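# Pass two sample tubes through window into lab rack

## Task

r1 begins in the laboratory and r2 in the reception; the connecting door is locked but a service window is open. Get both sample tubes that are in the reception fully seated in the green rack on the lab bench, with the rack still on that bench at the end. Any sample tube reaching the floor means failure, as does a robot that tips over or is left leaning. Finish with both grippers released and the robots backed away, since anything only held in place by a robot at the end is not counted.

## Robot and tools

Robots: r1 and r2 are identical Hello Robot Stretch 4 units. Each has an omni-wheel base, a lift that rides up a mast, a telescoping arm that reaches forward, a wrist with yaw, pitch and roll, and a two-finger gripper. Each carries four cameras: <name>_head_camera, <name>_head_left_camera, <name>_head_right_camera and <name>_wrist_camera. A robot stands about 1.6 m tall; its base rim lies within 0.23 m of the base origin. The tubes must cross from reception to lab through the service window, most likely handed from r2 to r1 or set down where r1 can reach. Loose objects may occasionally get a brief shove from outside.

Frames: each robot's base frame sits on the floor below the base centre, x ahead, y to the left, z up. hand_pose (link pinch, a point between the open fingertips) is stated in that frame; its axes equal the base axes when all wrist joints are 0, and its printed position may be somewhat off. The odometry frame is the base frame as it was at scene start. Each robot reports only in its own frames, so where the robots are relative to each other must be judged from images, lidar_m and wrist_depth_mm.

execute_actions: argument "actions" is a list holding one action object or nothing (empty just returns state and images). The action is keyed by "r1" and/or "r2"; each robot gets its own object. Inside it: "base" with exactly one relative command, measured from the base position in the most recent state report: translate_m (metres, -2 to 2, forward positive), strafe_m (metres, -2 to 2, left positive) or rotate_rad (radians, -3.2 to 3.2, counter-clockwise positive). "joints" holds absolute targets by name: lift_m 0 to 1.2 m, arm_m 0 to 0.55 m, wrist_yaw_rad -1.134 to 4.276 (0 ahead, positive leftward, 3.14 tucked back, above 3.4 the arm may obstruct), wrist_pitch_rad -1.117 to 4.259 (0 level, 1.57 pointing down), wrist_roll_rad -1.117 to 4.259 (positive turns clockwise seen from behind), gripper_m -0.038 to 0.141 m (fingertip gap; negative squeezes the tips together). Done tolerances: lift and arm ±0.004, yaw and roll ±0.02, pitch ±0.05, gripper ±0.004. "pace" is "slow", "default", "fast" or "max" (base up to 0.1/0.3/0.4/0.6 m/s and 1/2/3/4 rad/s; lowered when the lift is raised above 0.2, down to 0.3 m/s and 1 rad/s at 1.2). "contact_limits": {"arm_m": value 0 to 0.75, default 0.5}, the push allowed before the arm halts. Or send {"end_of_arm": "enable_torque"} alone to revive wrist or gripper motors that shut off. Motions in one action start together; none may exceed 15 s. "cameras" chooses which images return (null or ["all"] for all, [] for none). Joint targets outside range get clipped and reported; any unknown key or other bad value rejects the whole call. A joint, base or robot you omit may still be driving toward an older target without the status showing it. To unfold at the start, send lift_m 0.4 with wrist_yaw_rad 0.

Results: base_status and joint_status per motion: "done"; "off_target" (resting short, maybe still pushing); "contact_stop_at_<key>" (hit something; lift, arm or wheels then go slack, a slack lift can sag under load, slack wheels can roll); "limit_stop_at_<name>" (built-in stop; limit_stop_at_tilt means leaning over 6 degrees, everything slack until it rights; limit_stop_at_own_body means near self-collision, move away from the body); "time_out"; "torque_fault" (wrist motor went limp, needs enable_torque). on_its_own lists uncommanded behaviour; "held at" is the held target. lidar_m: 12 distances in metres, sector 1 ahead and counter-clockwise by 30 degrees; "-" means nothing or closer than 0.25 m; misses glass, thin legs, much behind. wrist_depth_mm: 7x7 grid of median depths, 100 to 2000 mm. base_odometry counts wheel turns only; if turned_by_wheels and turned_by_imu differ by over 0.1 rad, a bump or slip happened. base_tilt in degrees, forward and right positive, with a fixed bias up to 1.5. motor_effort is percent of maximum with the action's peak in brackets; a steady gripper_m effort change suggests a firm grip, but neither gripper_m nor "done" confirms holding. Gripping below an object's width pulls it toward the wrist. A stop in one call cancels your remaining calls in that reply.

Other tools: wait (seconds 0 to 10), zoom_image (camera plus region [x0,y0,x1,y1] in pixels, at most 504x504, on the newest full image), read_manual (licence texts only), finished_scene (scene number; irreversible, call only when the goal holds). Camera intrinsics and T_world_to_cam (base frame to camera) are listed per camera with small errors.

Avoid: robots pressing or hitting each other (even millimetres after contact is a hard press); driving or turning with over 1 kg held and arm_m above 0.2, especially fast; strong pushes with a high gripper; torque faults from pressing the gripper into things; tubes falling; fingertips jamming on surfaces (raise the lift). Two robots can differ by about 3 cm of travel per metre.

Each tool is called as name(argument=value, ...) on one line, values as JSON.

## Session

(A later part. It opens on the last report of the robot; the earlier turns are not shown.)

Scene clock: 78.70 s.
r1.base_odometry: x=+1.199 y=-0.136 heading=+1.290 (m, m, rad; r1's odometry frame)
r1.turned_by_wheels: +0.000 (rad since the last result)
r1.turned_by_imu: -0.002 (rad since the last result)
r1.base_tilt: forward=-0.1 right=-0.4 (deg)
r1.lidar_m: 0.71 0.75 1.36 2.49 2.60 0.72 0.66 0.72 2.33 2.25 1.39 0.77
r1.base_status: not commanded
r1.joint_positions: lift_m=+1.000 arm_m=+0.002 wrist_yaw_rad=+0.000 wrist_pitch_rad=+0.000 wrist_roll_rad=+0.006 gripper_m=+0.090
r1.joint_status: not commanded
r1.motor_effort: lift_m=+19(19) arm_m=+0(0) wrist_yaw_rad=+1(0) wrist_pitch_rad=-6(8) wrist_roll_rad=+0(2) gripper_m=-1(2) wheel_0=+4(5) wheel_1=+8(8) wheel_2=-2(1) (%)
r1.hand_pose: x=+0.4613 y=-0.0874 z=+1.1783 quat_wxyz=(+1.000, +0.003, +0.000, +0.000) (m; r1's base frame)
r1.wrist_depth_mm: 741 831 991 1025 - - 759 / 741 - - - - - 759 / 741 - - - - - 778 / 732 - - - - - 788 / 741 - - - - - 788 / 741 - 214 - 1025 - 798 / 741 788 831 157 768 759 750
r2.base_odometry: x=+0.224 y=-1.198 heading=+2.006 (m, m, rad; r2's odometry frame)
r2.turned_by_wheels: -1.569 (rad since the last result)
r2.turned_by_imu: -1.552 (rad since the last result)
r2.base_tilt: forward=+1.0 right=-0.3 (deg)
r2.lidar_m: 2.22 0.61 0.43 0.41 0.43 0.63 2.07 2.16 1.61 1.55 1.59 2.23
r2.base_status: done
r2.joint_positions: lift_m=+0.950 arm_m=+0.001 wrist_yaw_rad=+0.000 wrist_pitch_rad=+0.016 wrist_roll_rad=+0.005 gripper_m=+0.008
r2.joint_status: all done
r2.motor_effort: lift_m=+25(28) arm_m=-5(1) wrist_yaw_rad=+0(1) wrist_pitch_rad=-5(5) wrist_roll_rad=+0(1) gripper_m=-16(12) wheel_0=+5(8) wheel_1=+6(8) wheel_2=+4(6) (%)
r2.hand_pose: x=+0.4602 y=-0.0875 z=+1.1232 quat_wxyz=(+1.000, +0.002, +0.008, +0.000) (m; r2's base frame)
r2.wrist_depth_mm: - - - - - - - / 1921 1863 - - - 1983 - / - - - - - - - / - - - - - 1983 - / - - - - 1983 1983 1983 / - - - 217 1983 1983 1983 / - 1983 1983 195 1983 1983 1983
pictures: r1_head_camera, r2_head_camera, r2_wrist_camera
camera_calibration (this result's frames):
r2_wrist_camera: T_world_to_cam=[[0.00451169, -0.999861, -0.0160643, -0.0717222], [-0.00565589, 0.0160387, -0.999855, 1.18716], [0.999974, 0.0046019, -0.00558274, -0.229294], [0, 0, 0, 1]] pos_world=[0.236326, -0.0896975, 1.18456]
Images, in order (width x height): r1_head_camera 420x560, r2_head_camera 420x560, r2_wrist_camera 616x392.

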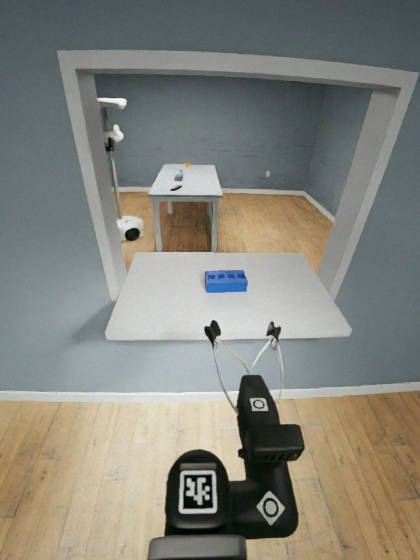

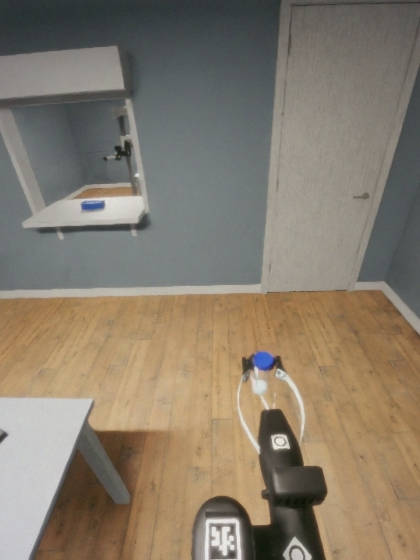

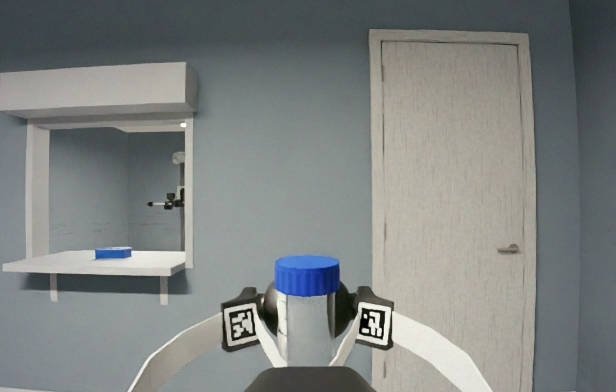

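execute_actions(actions=[{"r2":{"base":{"translate_m":1.2},"joints":{"lift_m":1.0}}}], cameras=[])

execute_actions(actions=[{"r2":{"base":{"strafe_m":1.0}}}], cameras=["r2_wrist_camera","r2_head_camera","r1_head_camera"])

Scene clock: 92.70 s.
r1.base_odometry: x=+1.199 y=-0.136 heading=+1.290 (m, m, rad; r1's odometry frame)
r1.turned_by_wheels: +0.000 (rad since the last result)
r1.turned_by_imu: -0.002 (rad since the last result)
r1.base_tilt: forward=-0.2 right=-0.2 (deg)
r1.lidar_m: 0.72 0.73 1.34 2.49 2.56 0.68 0.66 0.68 2.33 2.26 1.37 0.74
r1.base_status: not commanded
r1.joint_positions: lift_m=+1.000 arm_m=+0.002 wrist_yaw_rad=+0.000 wrist_pitch_rad=+0.000 wrist_roll_rad=+0.006 gripper_m=+0.090
r1.joint_status: not commanded
r1.motor_effort: lift_m=+19(19) arm_m=+0(0) wrist_yaw_rad=+1(0) wrist_pitch_rad=-8(7) wrist_roll_rad=+1(0) gripper_m=-2(3) wheel_0=+5(4) wheel_1=+8(8) wheel_2=-1(1) (%)
r1.hand_pose: x=+0.4613 y=-0.0874 z=+1.1783 quat_wxyz=(+1.000, +0.003, +0.000, +0.000) (m; r1's base frame)
r1.wrist_depth_mm: 741 842 1008 1025 - - 759 / 732 - - - - - 768 / 741 - - - - - 778 / 741 - - - - - 788 / 741 - - - - - 788 / 732 - 213 - 1008 - 809 / 741 788 820 156 768 768 759
r2.base_odometry: x=-0.283 y=-0.110 heading=+2.007 (m, m, rad; r2's odometry frame)
r2.turned_by_wheels: +0.001 (rad since the last result)
r2.turned_by_imu: -0.006 (rad since the last result)
r2.base_tilt: forward=+0.8 right=-0.1 (deg)
r2.lidar_m: 1.01 1.00 1.17 3.17 0.84 0.74 1.79 2.22 1.61 1.55 1.42 1.06
r2.base_status: done
r2.joint_positions: lift_m=+1.000 arm_m=+0.001 wrist_yaw_rad=+0.000 wrist_pitch_rad=+0.016 wrist_roll_rad=+0.005 gripper_m=+0.008
r2.joint_status: all done
r2.motor_effort: lift_m=+25(27) arm_m=-4(4) wrist_yaw_rad=+0(0) wrist_pitch_rad=-5(5) wrist_roll_rad=+1(0) gripper_m=-11(10) wheel_0=+4(8) wheel_1=+4(9) wheel_2=-1(12) (%)
r2.hand_pose: x=+0.4601 y=-0.0874 z=+1.1732 quat_wxyz=(+1.000, +0.002, +0.008, +0.000) (m; r2's base frame)
r2.wrist_depth_mm: 820 809 820 809 809 778 788 / 809 820 820 809 798 788 778 / 809 798 820 798 820 788 788 / 820 798 809 820 788 788 788 / 809 788 798 798 809 778 788 / 809 809 798 217 798 778 778 / 809 798 788 193 798 759 778
pictures: none
No camera images: the call's "cameras" was empty. Leave "cameras" out to get every camera's image.

Scene clock: 97.37 s.
r1.base_odometry: x=+1.199 y=-0.136 heading=+1.290 (m, m, rad; r1's odometry frame)
r1.turned_by_wheels: +0.000 (rad since the last result)
r1.turned_by_imu: -0.001 (rad since the last result)
r1.base_tilt: forward=-0.1 right=-0.3 (deg)
r1.lidar_m: 0.70 0.74 1.36 2.50 2.57 0.69 0.65 0.70 2.33 2.25 1.40 0.77
r1.base_status: not commanded
r1.joint_positions: lift_m=+1.000 arm_m=+0.002 wrist_yaw_rad=+0.000 wrist_pitch_rad=+0.000 wrist_roll_rad=+0.006 gripper_m=+0.090
r1.joint_status: not commanded
r1.motor_effort: lift_m=+19(19) arm_m=+0(0) wrist_yaw_rad=+1(0) wrist_pitch_rad=-8(7) wrist_roll_rad=+1(1) gripper_m=-1(2) wheel_0=+4(4) wheel_1=+8(8) wheel_2=-1(1) (%)
r1.hand_pose: x=+0.4613 y=-0.0874 z=+1.1783 quat_wxyz=(+1.000, +0.003, +0.000, +0.000) (m; r1's base frame)
r1.wrist_depth_mm: 741 831 991 1025 - - 759 / 741 - - - - - 768 / 732 - - - - - 768 / 732 - - - - - 778 / 741 - - - - - 798 / 732 - 213 - 1025 - 798 / 741 788 831 156 768 768 759
r2.base_odometry: x=-1.189 y=-0.533 heading=+2.007 (m, m, rad; r2's odometry frame)
r2.turned_by_wheels: +0.000 (rad since the last result)
r2.turned_by_imu: +0.000 (rad since the last result)
r2.base_tilt: forward=+0.8 right=-0.2 (deg)
r2.lidar_m: 0.79 0.82 1.50 2.16 2.26 0.61 0.57 0.62 2.66 2.54 1.47 0.81
r2.base_status: done
r2.joint_positions: lift_m=+1.000 arm_m=+0.001 wrist_yaw_rad=+0.000 wrist_pitch_rad=+0.016 wrist_roll_rad=+0.005 gripper_m=+0.008
r2.joint_status: not commanded
r2.motor_effort: lift_m=+24(24) arm_m=-4(4) wrist_yaw_rad=+0(0) wrist_pitch_rad=-5(6) wrist_roll_rad=+1(1) gripper_m=-12(9) wheel_0=-2(11) wheel_1=+1(12) wheel_2=+1(0) (%)
r2.hand_pose: x=+0.4601 y=-0.0874 z=+1.1732 quat_wxyz=(+1.000, +0.002, +0.008, +0.000) (m; r2's base frame)
r2.wrist_depth_mm: 820 854 891 904 878 831 820 / 831 - - - - 820 820 / 831 - - - - 820 820 / 831 - - - - 820 820 / 831 - - - - 809 798 / 820 - 1160 217 1118 820 809 / 809 809 768 194 759 809 809
pictures: r1_head_camera, r2_head_camera, r2_wrist_camera
camera_calibration (this result's frames):
r2_wrist_camera: T_world_to_cam=[[0.00461763, -0.99986, -0.0160644, -0.0709363], [-0.00565775, 0.0160382, -0.999855, 1.23719], [0.999973, 0.00470785, -0.0055829, -0.228955], [0, 0, 0, 1]] pos_world=[0.236276, -0.0896907, 1.23459]
Images, in order (width x height): r1_head_camera 420x560, r2_head_camera 420x560, r2_wrist_camera 616x392.

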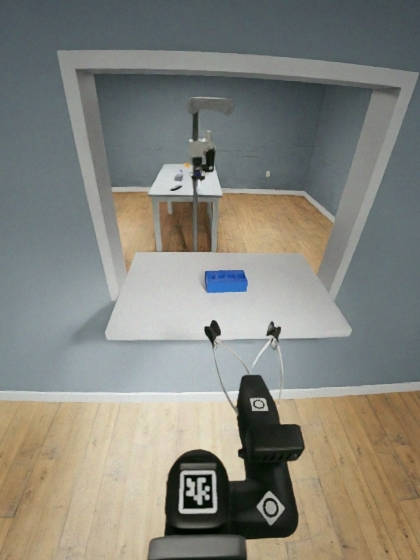

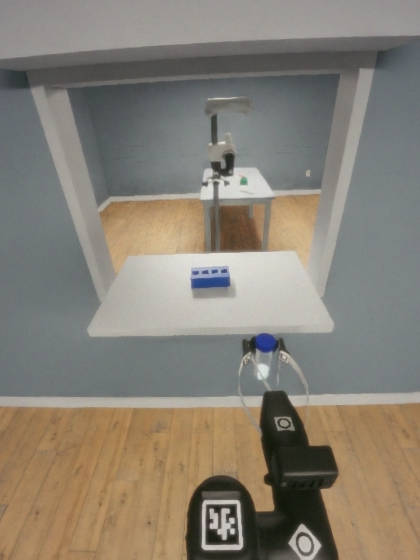

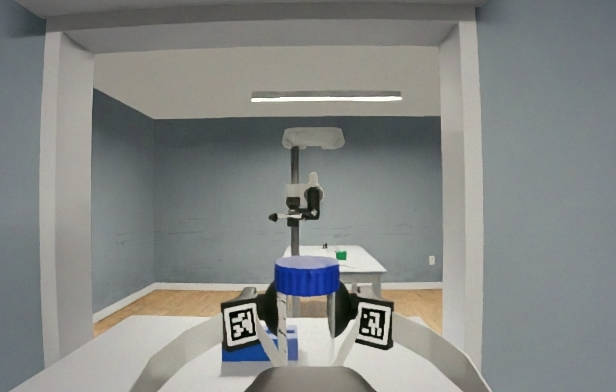

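execute_actions(actions=[{"r2":{"base":{"strafe_m":0.043}}}], cameras=[])

execute_actions(actions=[{"r2":{"base":{"translate_m":0.3},"joints":{"arm_m":0.15,"lift_m":0.95},"pace":"slow"}}], cameras=["r2_wrist_camera","r2_head_camera","r1_head_camera","r1_wrist_camera"])

Scene clock: 108.40 s.
r1.base_odometry: x=+1.199 y=-0.136 heading=+1.290 (m, m, rad; r1's odometry frame)
r1.turned_by_wheels: +0.000 (rad since the last result)
r1.turned_by_imu: -0.001 (rad since the last result)
r1.base_tilt: forward=-0.1 right=-0.3 (deg)
r1.lidar_m: 0.71 0.75 1.33 2.47 2.58 0.70 0.65 0.70 2.36 2.24 1.38 0.74
r1.base_status: not commanded
r1.joint_positions: lift_m=+1.000 arm_m=+0.002 wrist_yaw_rad=+0.000 wrist_pitch_rad=+0.000 wrist_roll_rad=+0.006 gripper_m=+0.090
r1.joint_status: not commanded
r1.motor_effort: lift_m=+19(19) arm_m=+0(0) wrist_yaw_rad=+1(1) wrist_pitch_rad=-8(7) wrist_roll_rad=+1(0) gripper_m=-3(2) wheel_0=+4(4) wheel_1=+8(8) wheel_2=-1(1) (%)
r1.hand_pose: x=+0.4613 y=-0.0874 z=+1.1783 quat_wxyz=(+1.000, +0.003, +0.000, +0.000) (m; r1's base frame)
r1.wrist_depth_mm: 741 842 991 1042 - - 759 / 741 - - - - - 759 / 741 - - - - - 778 / 741 - - - - - 778 / 741 - - - - - 788 / 732 - 213 - 1008 - 798 / 723 798 831 157 778 750 759
r2.base_odometry: x=-1.228 y=-0.551 heading=+2.007 (m, m, rad; r2's odometry frame)
r2.turned_by_wheels: +0.000 (rad since the last result)
r2.turned_by_imu: -0.001 (rad since the last result)
r2.base_tilt: forward=+0.8 right=-0.2 (deg)
r2.lidar_m: 0.80 0.86 1.52 2.10 2.21 3.07 0.56 0.60 0.83 2.58 1.49 0.84
r2.base_status: done
r2.joint_positions: lift_m=+1.000 arm_m=+0.001 wrist_yaw_rad=+0.000 wrist_pitch_rad=+0.016 wrist_roll_rad=+0.005 gripper_m=+0.008
r2.joint_status: not commanded
r2.motor_effort: lift_m=+25(24) arm_m=-4(4) wrist_yaw_rad=+0(0) wrist_pitch_rad=-5(6) wrist_roll_rad=-1(0) gripper_m=-12(12) wheel_0=-2(10) wheel_1=+3(12) wheel_2=+0(1) (%)
r2.hand_pose: x=+0.4601 y=-0.0874 z=+1.1732 quat_wxyz=(+1.000, +0.002, +0.008, +0.000) (m; r2's base frame)
r2.wrist_depth_mm: 820 866 866 891 891 820 820 / 820 - - - - 820 831 / 842 - - - - 820 820 / 831 - - - - 820 820 / 820 - - - - 820 809 / 831 - 1160 216 1138 820 809 / 809 798 768 195 759 798 798
pictures: none
No camera images: the call's "cameras" was empty. Leave "cameras" out to get every camera's image.

Scene clock: 112.67 s.
r1.base_odometry: x=+1.199 y=-0.136 heading=+1.290 (m, m, rad; r1's odometry frame)
r1.turned_by_wheels: +0.000 (rad since the last result)
r1.turned_by_imu: -0.001 (rad since the last result)
r1.base_tilt: forward=-0.1 right=-0.4 (deg)
r1.lidar_m: 0.71 0.74 1.34 2.49 2.58 0.69 0.65 0.68 2.33 2.25 1.36 0.74
r1.base_status: not commanded
r1.joint_positions: lift_m=+1.000 arm_m=+0.002 wrist_yaw_rad=+0.000 wrist_pitch_rad=+0.000 wrist_roll_rad=+0.006 gripper_m=+0.090
r1.joint_status: not commanded
r1.motor_effort: lift_m=+19(20) arm_m=+0(0) wrist_yaw_rad=+0(1) wrist_pitch_rad=-9(8) wrist_roll_rad=+1(1) gripper_m=+0(2) wheel_0=+4(4) wheel_1=+8(7) wheel_2=-1(2) (%)
r1.hand_pose: x=+0.4613 y=-0.0874 z=+1.1783 quat_wxyz=(+1.000, +0.003, +0.000, +0.000) (m; r1's base frame)
r1.wrist_depth_mm: 741 831 1008 1042 - - 759 / 732 - - - - - 759 / 741 - - - - - 778 / 741 - - - - - 778 / 741 - - - - - 788 / 750 - 213 - 1025 - 788 / 741 798 820 156 778 768 750
r2.base_odometry: x=-1.355 y=-0.279 heading=+2.007 (m, m, rad; r2's odometry frame)
r2.turned_by_wheels: +0.000 (rad since the last result)
r2.turned_by_imu: -0.002 (rad since the last result)
r2.base_tilt: forward=+0.9 right=-0.1 (deg)
r2.lidar_m: 0.51 0.54 1.08 2.11 2.20 3.06 0.85 0.90 2.68 2.60 1.03 0.54
r2.base_status: done
r2.joint_positions: lift_m=+0.950 arm_m=+0.149 wrist_yaw_rad=+0.000 wrist_pitch_rad=+0.016 wrist_roll_rad=+0.005 gripper_m=+0.008
r2.joint_status: all done
r2.motor_effort: lift_m=+15(24) arm_m=+4(4) wrist_yaw_rad=+0(0) wrist_pitch_rad=-6(6) wrist_roll_rad=+1(1) gripper_m=-14(10) wheel_0=+5(8) wheel_1=+4(7) wheel_2=-3(9) (%)
r2.hand_pose: x=+0.6086 y=-0.0874 z=+1.1239 quat_wxyz=(+1.000, +0.002, +0.008, +0.000) (m; r2's base frame)
r2.wrist_depth_mm: - - - - - - - / - - - - - - - / - - - - - - - / - - - - - - - / - - - - - - - / - - - 216 - - - / - 683 668 194 654 676 -
pictures: r1_head_camera, r1_wrist_camera, r2_head_camera, r2_wrist_camera
camera_calibration (this result's frames):
r1_wrist_camera: T_world_to_cam=[[0.0153231, -0.99873, -0.0479895, -0.0297547], [-0.0108233, 0.0478267, -0.998797, 1.24214], [0.999824, 0.0158241, -0.0100767, -0.224613], [0, 0, 0, 1]] pos_world=[0.238473, -0.0855701, 1.23696]
r2_wrist_camera: T_world_to_cam=[[0.00462299, -0.99986, -0.0160643, -0.0724151], [-0.00565768, 0.016038, -0.999855, 1.18876], [0.999973, 0.0047132, -0.00558275, -0.377672], [0, 0, 0, 1]] pos_world=[0.384722, -0.0896903, 1.18532]
Images, in order (width x height): r1_head_camera 420x560, r1_wrist_camera 616x392, r2_head_camera 420x560, r2_wrist_camera 616x392.

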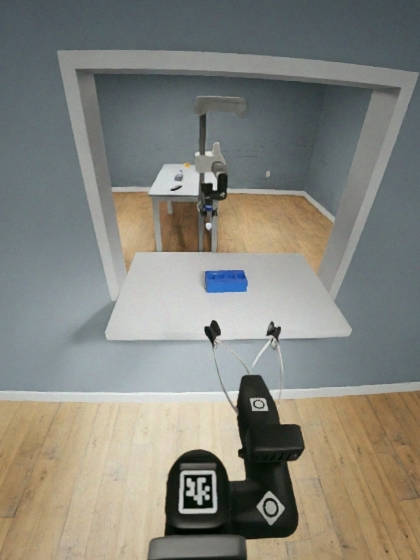

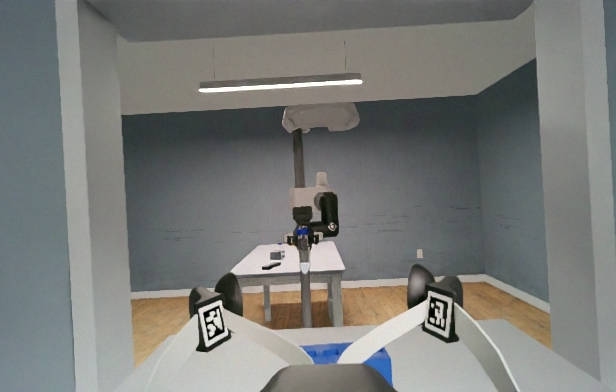

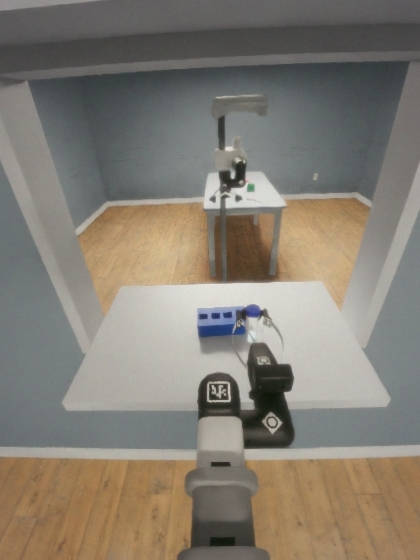

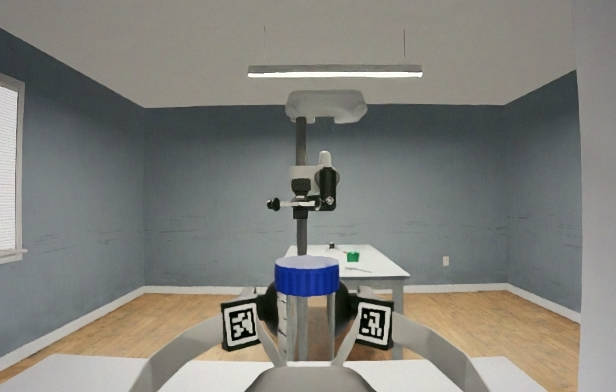

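execute_actions(actions=[{"r2":{"joints":{"arm_m":0.335,"lift_m":0.92},"pace":"slow"}}], cameras=["r2_head_camera","r1_head_camera","r1_wrist_camera"])

zoom_image(camera="r1_head_camera", region=[150,200,310,320])

zoom_image(camera="r2_head_camera", region=[170,240,330,360])

Scene clock: 122.77 s.
r1.base_odometry: x=+1.199 y=-0.136 heading=+1.290 (m, m, rad; r1's odometry frame)
r1.turned_by_wheels: +0.000 (rad since the last result)
r1.turned_by_imu: -0.002 (rad since the last result)
r1.base_tilt: forward=-0.1 right=-0.4 (deg)
r1.lidar_m: 0.72 0.74 1.35 2.48 2.57 0.70 0.65 0.68 2.37 2.25 1.39 0.75
r1.base_status: not commanded
r1.joint_positions: lift_m=+1.000 arm_m=+0.002 wrist_yaw_rad=+0.000 wrist_pitch_rad=+0.000 wrist_roll_rad=+0.006 gripper_m=+0.090
r1.joint_status: not commanded
r1.motor_effort: lift_m=+19(19) arm_m=+0(0) wrist_yaw_rad=+0(1) wrist_pitch_rad=-8(8) wrist_roll_rad=+0(2) gripper_m=-3(2) wheel_0=+5(4) wheel_1=+8(8) wheel_2=-1(1) (%)
r1.hand_pose: x=+0.4613 y=-0.0874 z=+1.1783 quat_wxyz=(+1.000, +0.003, +0.000, +0.000) (m; r1's base frame)
r1.wrist_depth_mm: 741 854 991 1025 - - 768 / 741 - - - - - 768 / 741 - - - - - 778 / 723 - - - - - 788 / 741 - - - - - 788 / 732 - 213 - 1025 - 809 / 732 788 831 156 768 778 759
r2.base_odometry: x=-1.355 y=-0.279 heading=+2.007 (m, m, rad; r2's odometry frame)
r2.turned_by_wheels: +0.000 (rad since the last result)
r2.turned_by_imu: -0.002 (rad since the last result)
r2.base_tilt: forward=+0.9 right=+0.0 (deg)
r2.lidar_m: 0.48 0.53 1.06 2.11 2.20 3.09 0.84 0.91 2.68 2.60 1.05 0.52
r2.base_status: not commanded
r2.joint_positions: lift_m=+0.920 arm_m=+0.334 wrist_yaw_rad=+0.000 wrist_pitch_rad=+0.016 wrist_roll_rad=+0.005 gripper_m=+0.008
r2.joint_status: all done
r2.motor_effort: lift_m=+15(14) arm_m=+4(5) wrist_yaw_rad=+0(0) wrist_pitch_rad=-4(4) wrist_roll_rad=-1(1) gripper_m=-11(8) wheel_0=+5(5) wheel_1=+4(4) wheel_2=-3(3) (%)
r2.hand_pose: x=+0.7935 y=-0.0874 z=+1.0940 quat_wxyz=(+1.000, +0.002, +0.008, +0.000) (m; r2's base frame)
r2.wrist_depth_mm: - - - - - - - / - - - - - - - / - - - - - - - / - - - - - - - / - - - - - - - / - - - 217 1983 - - / - - - 194 - - -
pictures: r1_head_camera, r1_wrist_camera, r2_head_camera
camera_calibration (this result's frames):
r1_wrist_camera: T_world_to_cam=[[0.0153234, -0.99873, -0.0479894, -0.0297549], [-0.0108233, 0.0478265, -0.998797, 1.24214], [0.999824, 0.0158244, -0.0100767, -0.224613], [0, 0, 0, 1]] pos_world=[0.238473, -0.0855701, 1.23696]
Images, in order (width x height): r1_head_camera 420x560, r1_wrist_camera 616x392, r2_head_camera 420x560.

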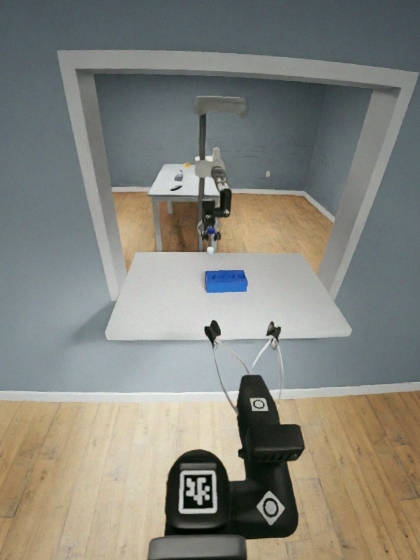

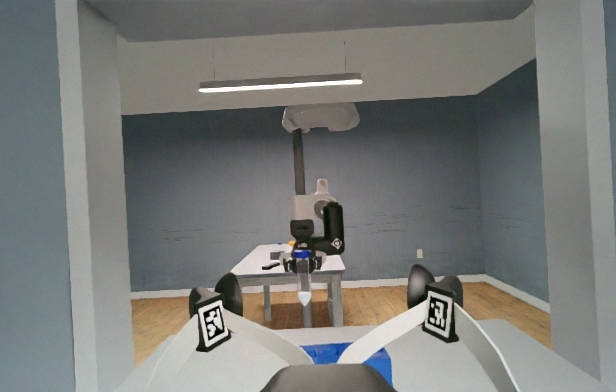

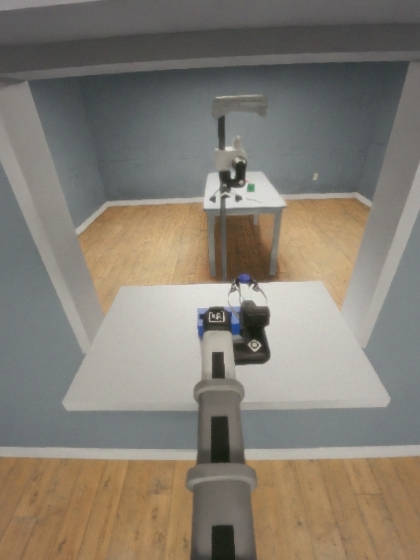

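Region (150, 200, 310, 320) of r1_head_camera's 420x560 image, scaled by 3.150, with more detail than that image has; it fills the top 378 rows of this view, and the rest is white.

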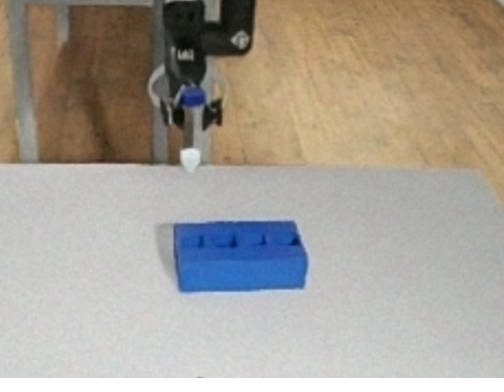

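Region (170, 240, 330, 360) of r2_head_camera's 420x560 image, scaled by 3.150, with more detail than that image has; it fills the top 378 rows of this view, and the rest is white.

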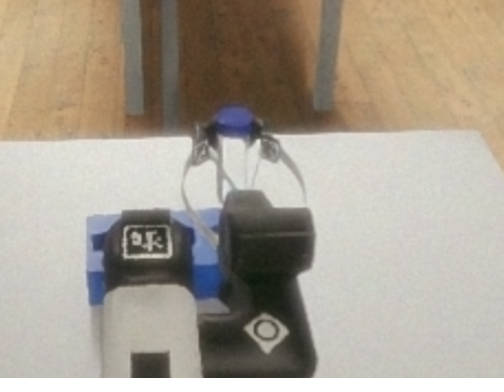

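execute_actions(actions=[{"r1":{"joints":{"lift_m":1.15,"wrist_pitch_rad":0.6,"gripper_m":0.14,"arm_m":0.05}}}], cameras=["r1_wrist_camera"])

Scene clock: 130.20 s.
r1.base_odometry: x=+1.199 y=-0.136 heading=+1.290 (m, m, rad; r1's odometry frame)
r1.turned_by_wheels: +0.000 (rad since the last result)
r1.turned_by_imu: -0.001 (rad since the last result)
r1.base_tilt: forward=-0.1 right=-0.3 (deg)
r1.lidar_m: 0.69 0.73 1.34 2.48 2.57 0.71 0.65 0.66 2.37 2.25 1.38 0.75
r1.base_status: not commanded
r1.joint_positions: lift_m=+1.150 arm_m=+0.048 wrist_yaw_rad=+0.000 wrist_pitch_rad=+0.602 wrist_roll_rad=+0.006 gripper_m=+0.140
r1.joint_status: all done
r1.motor_effort: lift_m=+21(23) arm_m=+10(9) wrist_yaw_rad=+1(1) wrist_pitch_rad=-5(6) wrist_roll_rad=+0(1) gripper_m=+0(1) wheel_0=+4(5) wheel_1=+8(8) wheel_2=-1(1) (%)
r1.hand_pose: x=+0.4570 y=-0.0874 z=+1.1647 quat_wxyz=(+0.955, +0.003, +0.296, -0.001) (m; r1's base frame)
r1.wrist_depth_mm: 634 - - 976 - - 750 / 676 - - - - - 768 / 715 1098 1060 1060 1008 976 778 / 788 831 866 798 809 788 788 / 878 715 691 691 676 661 647 / 991 647 634 991 647 200 1025 / 1118 1160 1160 150 1118 1138 1138
r2.base_odometry: x=-1.355 y=-0.279 heading=+2.007 (m, m, rad; r2's odometry frame)
r2.turned_by_wheels: +0.000 (rad since the last result)
r2.turned_by_imu: -0.001 (rad since the last result)
r2.base_tilt: forward=+0.9 right=-0.1 (deg)
r2.lidar_m: 0.50 0.54 1.09 2.12 2.24 3.08 0.85 0.90 2.68 2.57 1.04 0.54
r2.base_status: not commanded
r2.joint_positions: lift_m=+0.920 arm_m=+0.334 wrist_yaw_rad=+0.000 wrist_pitch_rad=+0.016 wrist_roll_rad=+0.005 gripper_m=+0.008
r2.joint_status: not commanded
r2.motor_effort: lift_m=+15(16) arm_m=+5(5) wrist_yaw_rad=+0(0) wrist_pitch_rad=-6(5) wrist_roll_rad=-2(1) gripper_m=-13(12) wheel_0=+5(5) wheel_1=+4(4) wheel_2=-3(3) (%)
r2.hand_pose: x=+0.7935 y=-0.0874 z=+1.0940 quat_wxyz=(+1.000, +0.002, +0.008, +0.000) (m; r2's base frame)
r2.wrist_depth_mm: - - - - - - - / - - - 1336 - - - / - - - - - - - / - - - - - - - / - - - - - - - / - - - 217 1983 - - / - - - 195 - - -
pictures: r1_wrist_camera
camera_calibration (this result's frames):
r1_wrist_camera: T_world_to_cam=[[-0.0146327, -0.998732, -0.048164, -0.0164787], [-0.574559, 0.0478211, -0.817065, 1.27449], [0.818332, 0.0157172, -0.57453, 0.519912], [0, 0, 0, 1]] pos_world=[0.306565, -0.0855767, 1.33925]
Images, in order (width x height): r1_wrist_camera 616x392.

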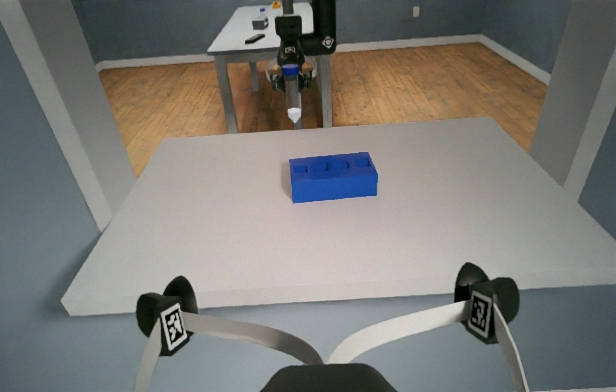

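execute_actions(actions=[{"r2":{"joints":{"arm_m":0.42,"lift_m":0.90},"base":{"strafe_m":0.017},"pace":"slow"}}], cameras=["r1_wrist_camera","r1_head_camera","r2_head_left_camera"])

zoom_image(camera="r1_wrist_camera", region=[230,60,430,220])

zoom_image(camera="r1_head_camera", region=[170,210,290,310])

Scene clock: 138.60 s.
r1.base_odometry: x=+1.199 y=-0.136 heading=+1.290 (m, m, rad; r1's odometry frame)
r1.turned_by_wheels: +0.000 (rad since the last result)
r1.turned_by_imu: -0.001 (rad since the last result)
r1.base_tilt: forward=-0.1 right=-0.3 (deg)
r1.lidar_m: 0.70 0.75 1.35 2.47 2.56 0.66 0.66 0.70 2.33 2.26 1.36 0.75
r1.base_status: not commanded
r1.joint_positions: lift_m=+1.150 arm_m=+0.048 wrist_yaw_rad=+0.000 wrist_pitch_rad=+0.602 wrist_roll_rad=+0.006 gripper_m=+0.140
r1.joint_status: not commanded
r1.motor_effort: lift_m=+21(22) arm_m=+10(10) wrist_yaw_rad=+1(1) wrist_pitch_rad=-5(5) wrist_roll_rad=+2(0) gripper_m=-1(2) wheel_0=+5(4) wheel_1=+8(7) wheel_2=-1(1) (%)
r1.hand_pose: x=+0.4570 y=-0.0874 z=+1.1647 quat_wxyz=(+0.955, +0.003, +0.296, -0.001) (m; r1's base frame)
r1.wrist_depth_mm: 634 - - 1430 - - 759 / 668 - - 931 - - 759 / 723 1098 1098 1025 1008 991 778 / 798 831 854 809 798 798 778 / 878 723 707 699 676 661 647 / 976 640 634 1008 647 198 1042 / 1098 1118 1138 151 1118 1160 1160
r2.base_odometry: x=-1.370 y=-0.286 heading=+2.008 (m, m, rad; r2's odometry frame)
r2.turned_by_wheels: +0.000 (rad since the last result)
r2.turned_by_imu: -0.001 (rad since the last result)
r2.base_tilt: forward=+0.9 right=-0.1 (deg)
r2.lidar_m: 0.51 0.54 1.09 2.10 2.19 3.03 0.86 0.92 2.72 2.63 1.05 0.54
r2.base_status: done
r2.joint_positions: lift_m=+0.900 arm_m=+0.419 wrist_yaw_rad=+0.000 wrist_pitch_rad=+0.016 wrist_roll_rad=+0.005 gripper_m=+0.008
r2.joint_status: all done
r2.motor_effort: lift_m=+15(17) arm_m=+5(2) wrist_yaw_rad=+0(0) wrist_pitch_rad=-6(7) wrist_roll_rad=-1(0) gripper_m=-13(14) wheel_0=-3(9) wheel_1=+6(8) wheel_2=+0(0) (%)
r2.hand_pose: x=+0.8785 y=-0.0874 z=+1.0739 quat_wxyz=(+1.000, +0.002, +0.008, +0.000) (m; r2's base frame)
r2.wrist_depth_mm: - - - - - - - / - - - 1160 - - - / - - - - - - - / - - - - - - - / - - - - - - - / - - - 216 1863 - - / - - - 193 - - -
pictures: r1_head_camera, r1_wrist_camera, r2_head_left_camera
camera_calibration (this result's frames):
r1_wrist_camera: T_world_to_cam=[[-0.0146322, -0.998732, -0.0481639, -0.016479], [-0.574559, 0.0478207, -0.817065, 1.27449], [0.818333, 0.0157175, -0.57453, 0.519912], [0, 0, 0, 1]] pos_world=[0.306565, -0.0855767, 1.33925]
Images, in order (width x height): r1_head_camera 420x560, r1_wrist_camera 616x392, r2_head_left_camera 420x672.

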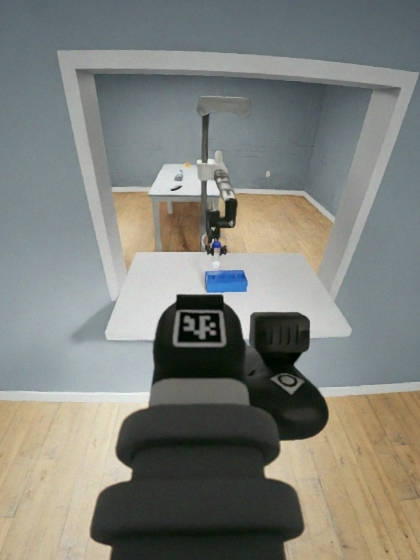

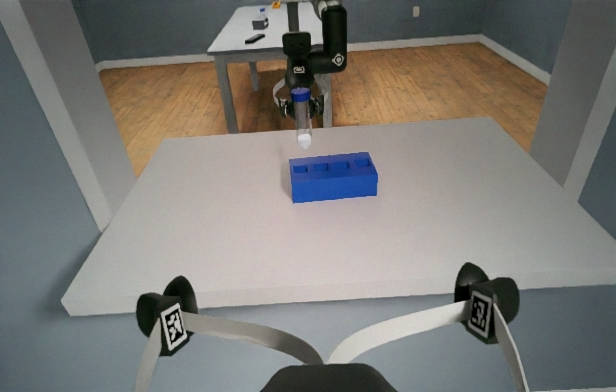

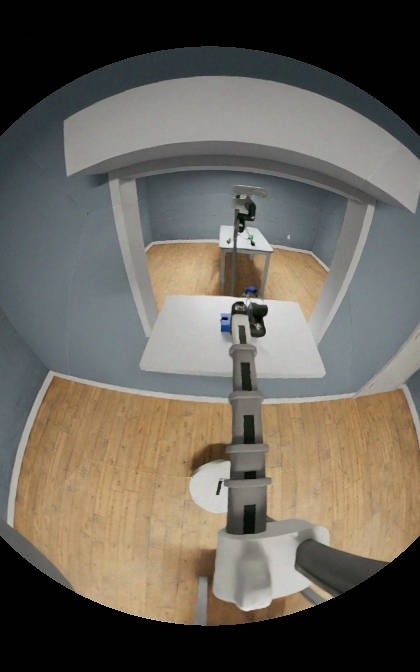

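Region (230, 60, 430, 220) of r1_wrist_camera's 616x392 image, scaled by 2.520; it fills the top 403 rows of this view, and the rest is white.

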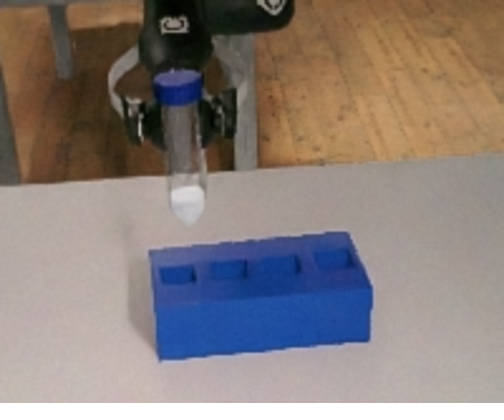

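Region (170, 210, 290, 310) of r1_head_camera's 420x560 image, scaled by 4.200, with more detail than that image has.

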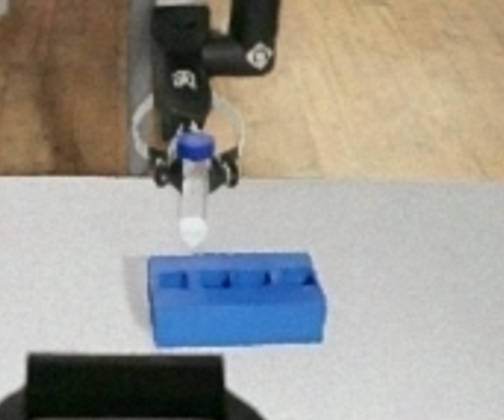

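execute_actions(actions=[{"r1":{"base":{"translate_m":-0.1},"joints":{"lift_m":0.78,"wrist_pitch_rad":0,"arm_m":0.0}}}], cameras=["r1_wrist_camera","r1_head_camera"])

Scene clock: 151.67 s.
r1.base_odometry: x=+1.171 y=-0.232 heading=+1.290 (m, m, rad; r1's odometry frame)
r1.turned_by_wheels: -0.001 (rad since the last result)
r1.turned_by_imu: -0.002 (rad since the last result)
r1.base_tilt: forward=+0.0 right=-0.3 (deg)
r1.lidar_m: 0.82 0.86 1.46 2.45 2.57 0.60 0.55 0.59 2.34 2.25 1.53 0.86
r1.base_status: done
r1.joint_positions: lift_m=+0.780 arm_m=+0.004 wrist_yaw_rad=+0.000 wrist_pitch_rad=+0.003 wrist_roll_rad=+0.006 gripper_m=+0.140
r1.joint_status: all done
joint sent to its limit — the command would take r1.arm_m past its lower limit, so that joint was sent only as far as its limit.
r1.motor_effort: lift_m=+17(25) arm_m=-10(7) wrist_yaw_rad=+1(0) wrist_pitch_rad=-9(13) wrist_roll_rad=+1(1) gripper_m=-1(1) wheel_0=-2(6) wheel_1=-6(10) wheel_2=+0(11) (%)
r1.hand_pose: x=+0.4630 y=-0.0874 z=+0.9576 quat_wxyz=(+1.000, +0.003, +0.001, +0.000) (m; r1's base frame)
r1.wrist_depth_mm: 842 946 - - - - 820 / 831 917 - - - - 820 / 842 904 - - - - 820 / 842 891 - - - - 820 / 842 820 1078 831 842 866 809 / 842 603 591 615 597 198 831 / 842 842 831 150 831 820 820
r2.base_odometry: x=-1.370 y=-0.286 heading=+2.008 (m, m, rad; r2's odometry frame)
r2.turned_by_wheels: +0.000 (rad since the last result)
r2.turned_by_imu: -0.001 (rad since the last result)
r2.base_tilt: forward=+1.0 right=-0.2 (deg)
r2.lidar_m: 0.52 0.56 1.09 2.10 2.19 3.05 0.86 0.92 2.71 2.61 1.05 0.54
r2.base_status: not commanded
r2.joint_positions: lift_m=+0.900 arm_m=+0.419 wrist_yaw_rad=+0.000 wrist_pitch_rad=+0.016 wrist_roll_rad=+0.005 gripper_m=+0.008
r2.joint_status: not commanded
r2.motor_effort: lift_m=+15(15) arm_m=+5(5) wrist_yaw_rad=+0(0) wrist_pitch_rad=-5(5) wrist_roll_rad=-1(0) gripper_m=-9(10) wheel_0=-4(4) wheel_1=+6(6) wheel_2=+0(0) (%)
r2.hand_pose: x=+0.8785 y=-0.0874 z=+1.0739 quat_wxyz=(+1.000, +0.002, +0.008, +0.000) (m; r2's base frame)
r2.wrist_depth_mm: - - - - - - - / - - - 1397 - - - / - - - - - - - / - - - - - - - / - - - 1098 - - - / - - - 216 1921 - - / - - - 194 - - -
pictures: r1_head_camera, r1_wrist_camera
camera_calibration (this result's frames):
r1_wrist_camera: T_world_to_cam=[[0.0150707, -0.998732, -0.0480379, -0.0402382], [-0.0140167, 0.0478276, -0.998757, 1.02315], [0.999788, 0.0157253, -0.0132781, -0.225468], [0, 0, 0, 1]] pos_world=[0.240368, -0.0855766, 1.01696]
Images, in order (width x height): r1_head_camera 420x560, r1_wrist_camera 616x392.

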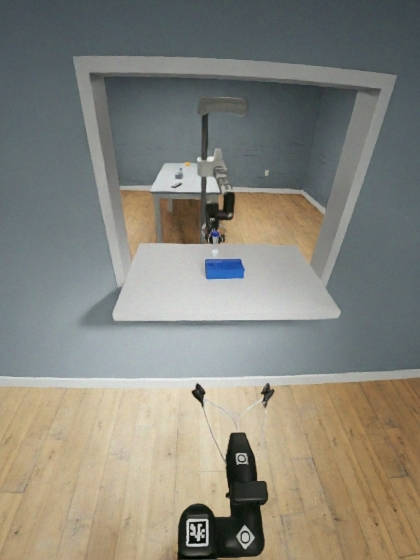

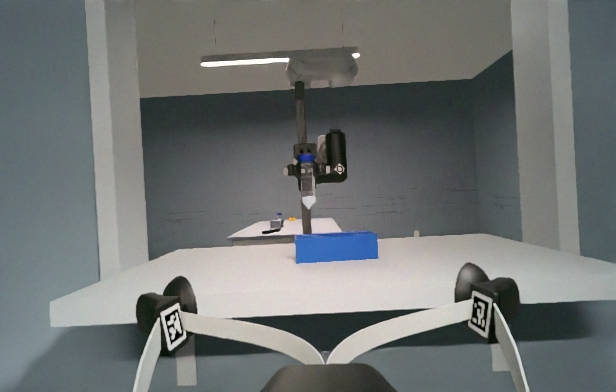

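execute_actions(actions=[{"r1":{"base":{"translate_m":0.1},"joints":{"lift_m":1.15,"wrist_pitch_rad":0.7,"arm_m":0.15}},"r2":{"joints":{"arm_m":0.397,"lift_m":0.855},"base":{"strafe_m":-0.006},"pace":"slow"}}], cameras=["r1_wrist_camera"])

zoom_image(camera="r1_wrist_camera", region=[200,40,450,240])

Scene clock: 164.47 s.
r1.base_odometry: x=+1.199 y=-0.136 heading=+1.291 (m, m, rad; r1's odometry frame)
r1.turned_by_wheels: +0.001 (rad since the last result)
r1.turned_by_imu: -0.001 (rad since the last result)
r1.base_tilt: forward=-0.2 right=-0.2 (deg)
r1.lidar_m: 0.71 0.76 1.35 2.46 2.60 0.68 0.64 0.69 2.37 2.25 1.35 0.74
r1.base_status: done
r1.joint_positions: lift_m=+1.150 arm_m=+0.148 wrist_yaw_rad=+0.000 wrist_pitch_rad=+0.702 wrist_roll_rad=+0.006 gripper_m=+0.140
r1.joint_status: all done
r1.motor_effort: lift_m=+21(29) arm_m=+10(13) wrist_yaw_rad=+1(2) wrist_pitch_rad=-6(7) wrist_roll_rad=+0(2) gripper_m=+2(0) wheel_0=+4(10) wheel_1=+7(12) wheel_2=+0(11) (%)
r1.hand_pose: x=+0.5396 y=-0.0874 z=+1.1418 quat_wxyz=(+0.939, +0.003, +0.344, -0.001) (m; r1's base frame)
r1.wrist_depth_mm: 627 - - 831 - - - / 627 - - 976 - - - / 647 891 891 831 831 820 759 / 707 759 732 699 691 683 668 / 788 634 627 615 597 591 580 / 878 569 554 580 559 198 991 / 1118 1118 1118 151 1138 1205 1205
r2.base_odometry: x=-1.365 y=-0.284 heading=+2.007 (m, m, rad; r2's odometry frame)
r2.turned_by_wheels: +0.000 (rad since the last result)
r2.turned_by_imu: -0.002 (rad since the last result)
r2.base_tilt: forward=+0.9 right=-0.1 (deg)
r2.lidar_m: 0.51 0.54 1.08 2.10 2.20 3.06 0.86 0.92 2.73 2.62 1.06 0.52
r2.base_status: done
r2.joint_positions: lift_m=+0.855 arm_m=+0.398 wrist_yaw_rad=+0.000 wrist_pitch_rad=+0.016 wrist_roll_rad=+0.005 gripper_m=+0.008
r2.joint_status: all done
r2.motor_effort: lift_m=+15(16) arm_m=-5(6) wrist_yaw_rad=+0(0) wrist_pitch_rad=-4(5) wrist_roll_rad=+2(0) gripper_m=-11(12) wheel_0=+3(7) wheel_1=-5(7) wheel_2=+0(1) (%)
r2.hand_pose: x=+0.8572 y=-0.0874 z=+1.0290 quat_wxyz=(+1.000, +0.002, +0.008, +0.000) (m; r2's base frame)
r2.wrist_depth_mm: - - - - - - - / - - - 878 - - - / - - - - - - - / - - - - - - - / - - - - - - - / - - - 216 1921 - - / - - 452 193 449 - -
pictures: r1_wrist_camera
camera_calibration (this result's frames):
r1_wrist_camera: T_world_to_cam=[[-0.0192219, -0.998735, -0.0464633, -0.0158081], [-0.653185, 0.0477278, -0.755693, 1.27556], [0.756954, 0.0158233, -0.653276, 0.562241], [0, 0, 0, 1]] pos_world=[0.407282, -0.0855643, 1.3305]
Images, in order (width x height): r1_wrist_camera 616x392.

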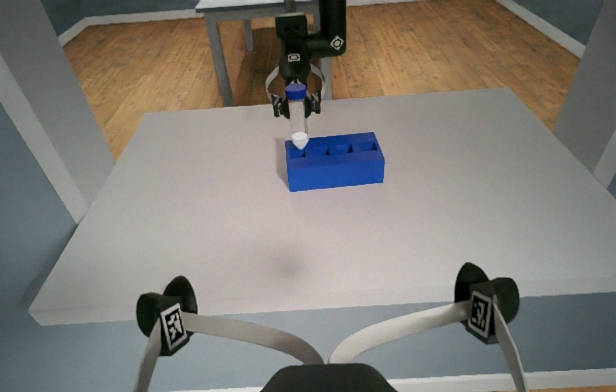

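Region (200, 40, 450, 240) of r1_wrist_camera's 616x392 image, scaled by 2.016; it fills the top 403 rows of this view, and the rest is white.

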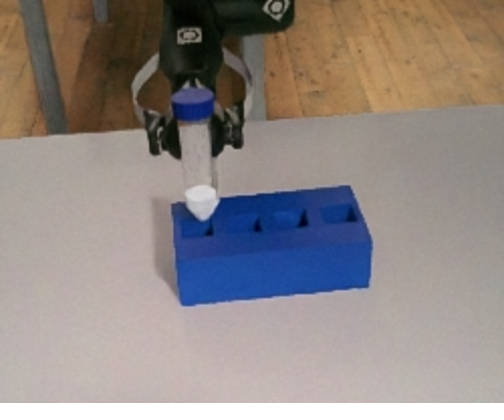

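execute_actions(actions=[{"r2":{"joints":{"lift_m":0.825},"base":{"strafe_m":-0.004},"pace":"slow"}}], cameras=["r1_wrist_camera"])

zoom_image(camera="r1_wrist_camera", region=[200,40,450,240])

Scene clock: 168.90 s.
r1.base_odometry: x=+1.199 y=-0.136 heading=+1.291 (m, m, rad; r1's odometry frame)
r1.turned_by_wheels: +0.000 (rad since the last result)
r1.turned_by_imu: -0.001 (rad since the last result)
r1.base_tilt: forward=+0.0 right=-0.5 (deg)
r1.lidar_m: 0.71 0.74 1.34 2.47 2.59 0.70 0.65 0.69 2.35 2.24 1.35 0.73
r1.base_status: not commanded
r1.joint_positions: lift_m=+1.150 arm_m=+0.148 wrist_yaw_rad=+0.000 wrist_pitch_rad=+0.702 wrist_roll_rad=+0.006 gripper_m=+0.140
r1.joint_status: not commanded
r1.motor_effort: lift_m=+21(21) arm_m=+10(10) wrist_yaw_rad=+1(1) wrist_pitch_rad=-5(6) wrist_roll_rad=+0(0) gripper_m=+0(1) wheel_0=+4(4) wheel_1=+8(7) wheel_2=-1(1) (%)
r1.hand_pose: x=+0.5396 y=-0.0874 z=+1.1418 quat_wxyz=(+0.939, +0.003, +0.344, -0.001) (m; r1's base frame)
r1.wrist_depth_mm: 634 - - - - - - / 627 - - 960 - - - / 661 891 891 768 820 831 768 / 715 750 723 707 699 676 668 / 798 634 621 615 603 597 580 / 878 569 554 574 564 198 991 / 1118 1118 1138 150 1138 1160 1182
r2.base_odometry: x=-1.362 y=-0.282 heading=+2.007 (m, m, rad; r2's odometry frame)
r2.turned_by_wheels: +0.000 (rad since the last result)
r2.turned_by_imu: -0.001 (rad since the last result)
r2.base_tilt: forward=+0.9 right=-0.2 (deg)
r2.lidar_m: 0.51 0.53 1.09 2.11 2.23 3.03 0.86 0.89 2.70 2.62 1.04 0.52
r2.base_status: done
r2.joint_positions: lift_m=+0.825 arm_m=+0.398 wrist_yaw_rad=+0.000 wrist_pitch_rad=+0.016 wrist_roll_rad=+0.005 gripper_m=+0.008
r2.joint_status: all done
r2.motor_effort: lift_m=+15(14) arm_m=-4(5) wrist_yaw_rad=-1(0) wrist_pitch_rad=-5(7) wrist_roll_rad=-1(0) gripper_m=-12(14) wheel_0=+3(6) wheel_1=-5(9) wheel_2=+1(0) (%)
r2.hand_pose: x=+0.8571 y=-0.0874 z=+0.9990 quat_wxyz=(+1.000, +0.002, +0.008, +0.000) (m; r2's base frame)
r2.wrist_depth_mm: - - - 1160 - - - / - - - 878 - - - / - - - - - - - / - - - - - - - / - - - - - - - / - - - 216 1921 - - / 433 410 394 193 389 402 421
pictures: r1_wrist_camera
camera_calibration (this result's frames):
r1_wrist_camera: T_world_to_cam=[[-0.0192222, -0.998735, -0.0464634, -0.0158078], [-0.653185, 0.0477281, -0.755693, 1.27556], [0.756954, 0.0158231, -0.653276, 0.562241], [0, 0, 0, 1]] pos_world=[0.407282, -0.0855643, 1.3305]
Images, in order (width x height): r1_wrist_camera 616x392.

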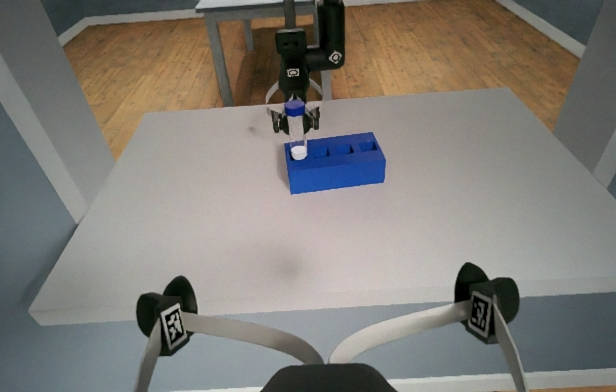

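Region (200, 40, 450, 240) of r1_wrist_camera's 616x392 image, scaled by 2.016; it fills the top 403 rows of this view, and the rest is white.

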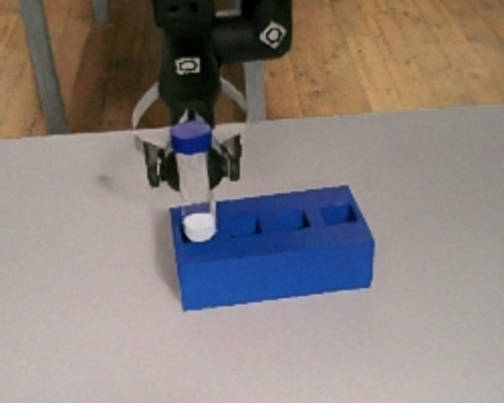

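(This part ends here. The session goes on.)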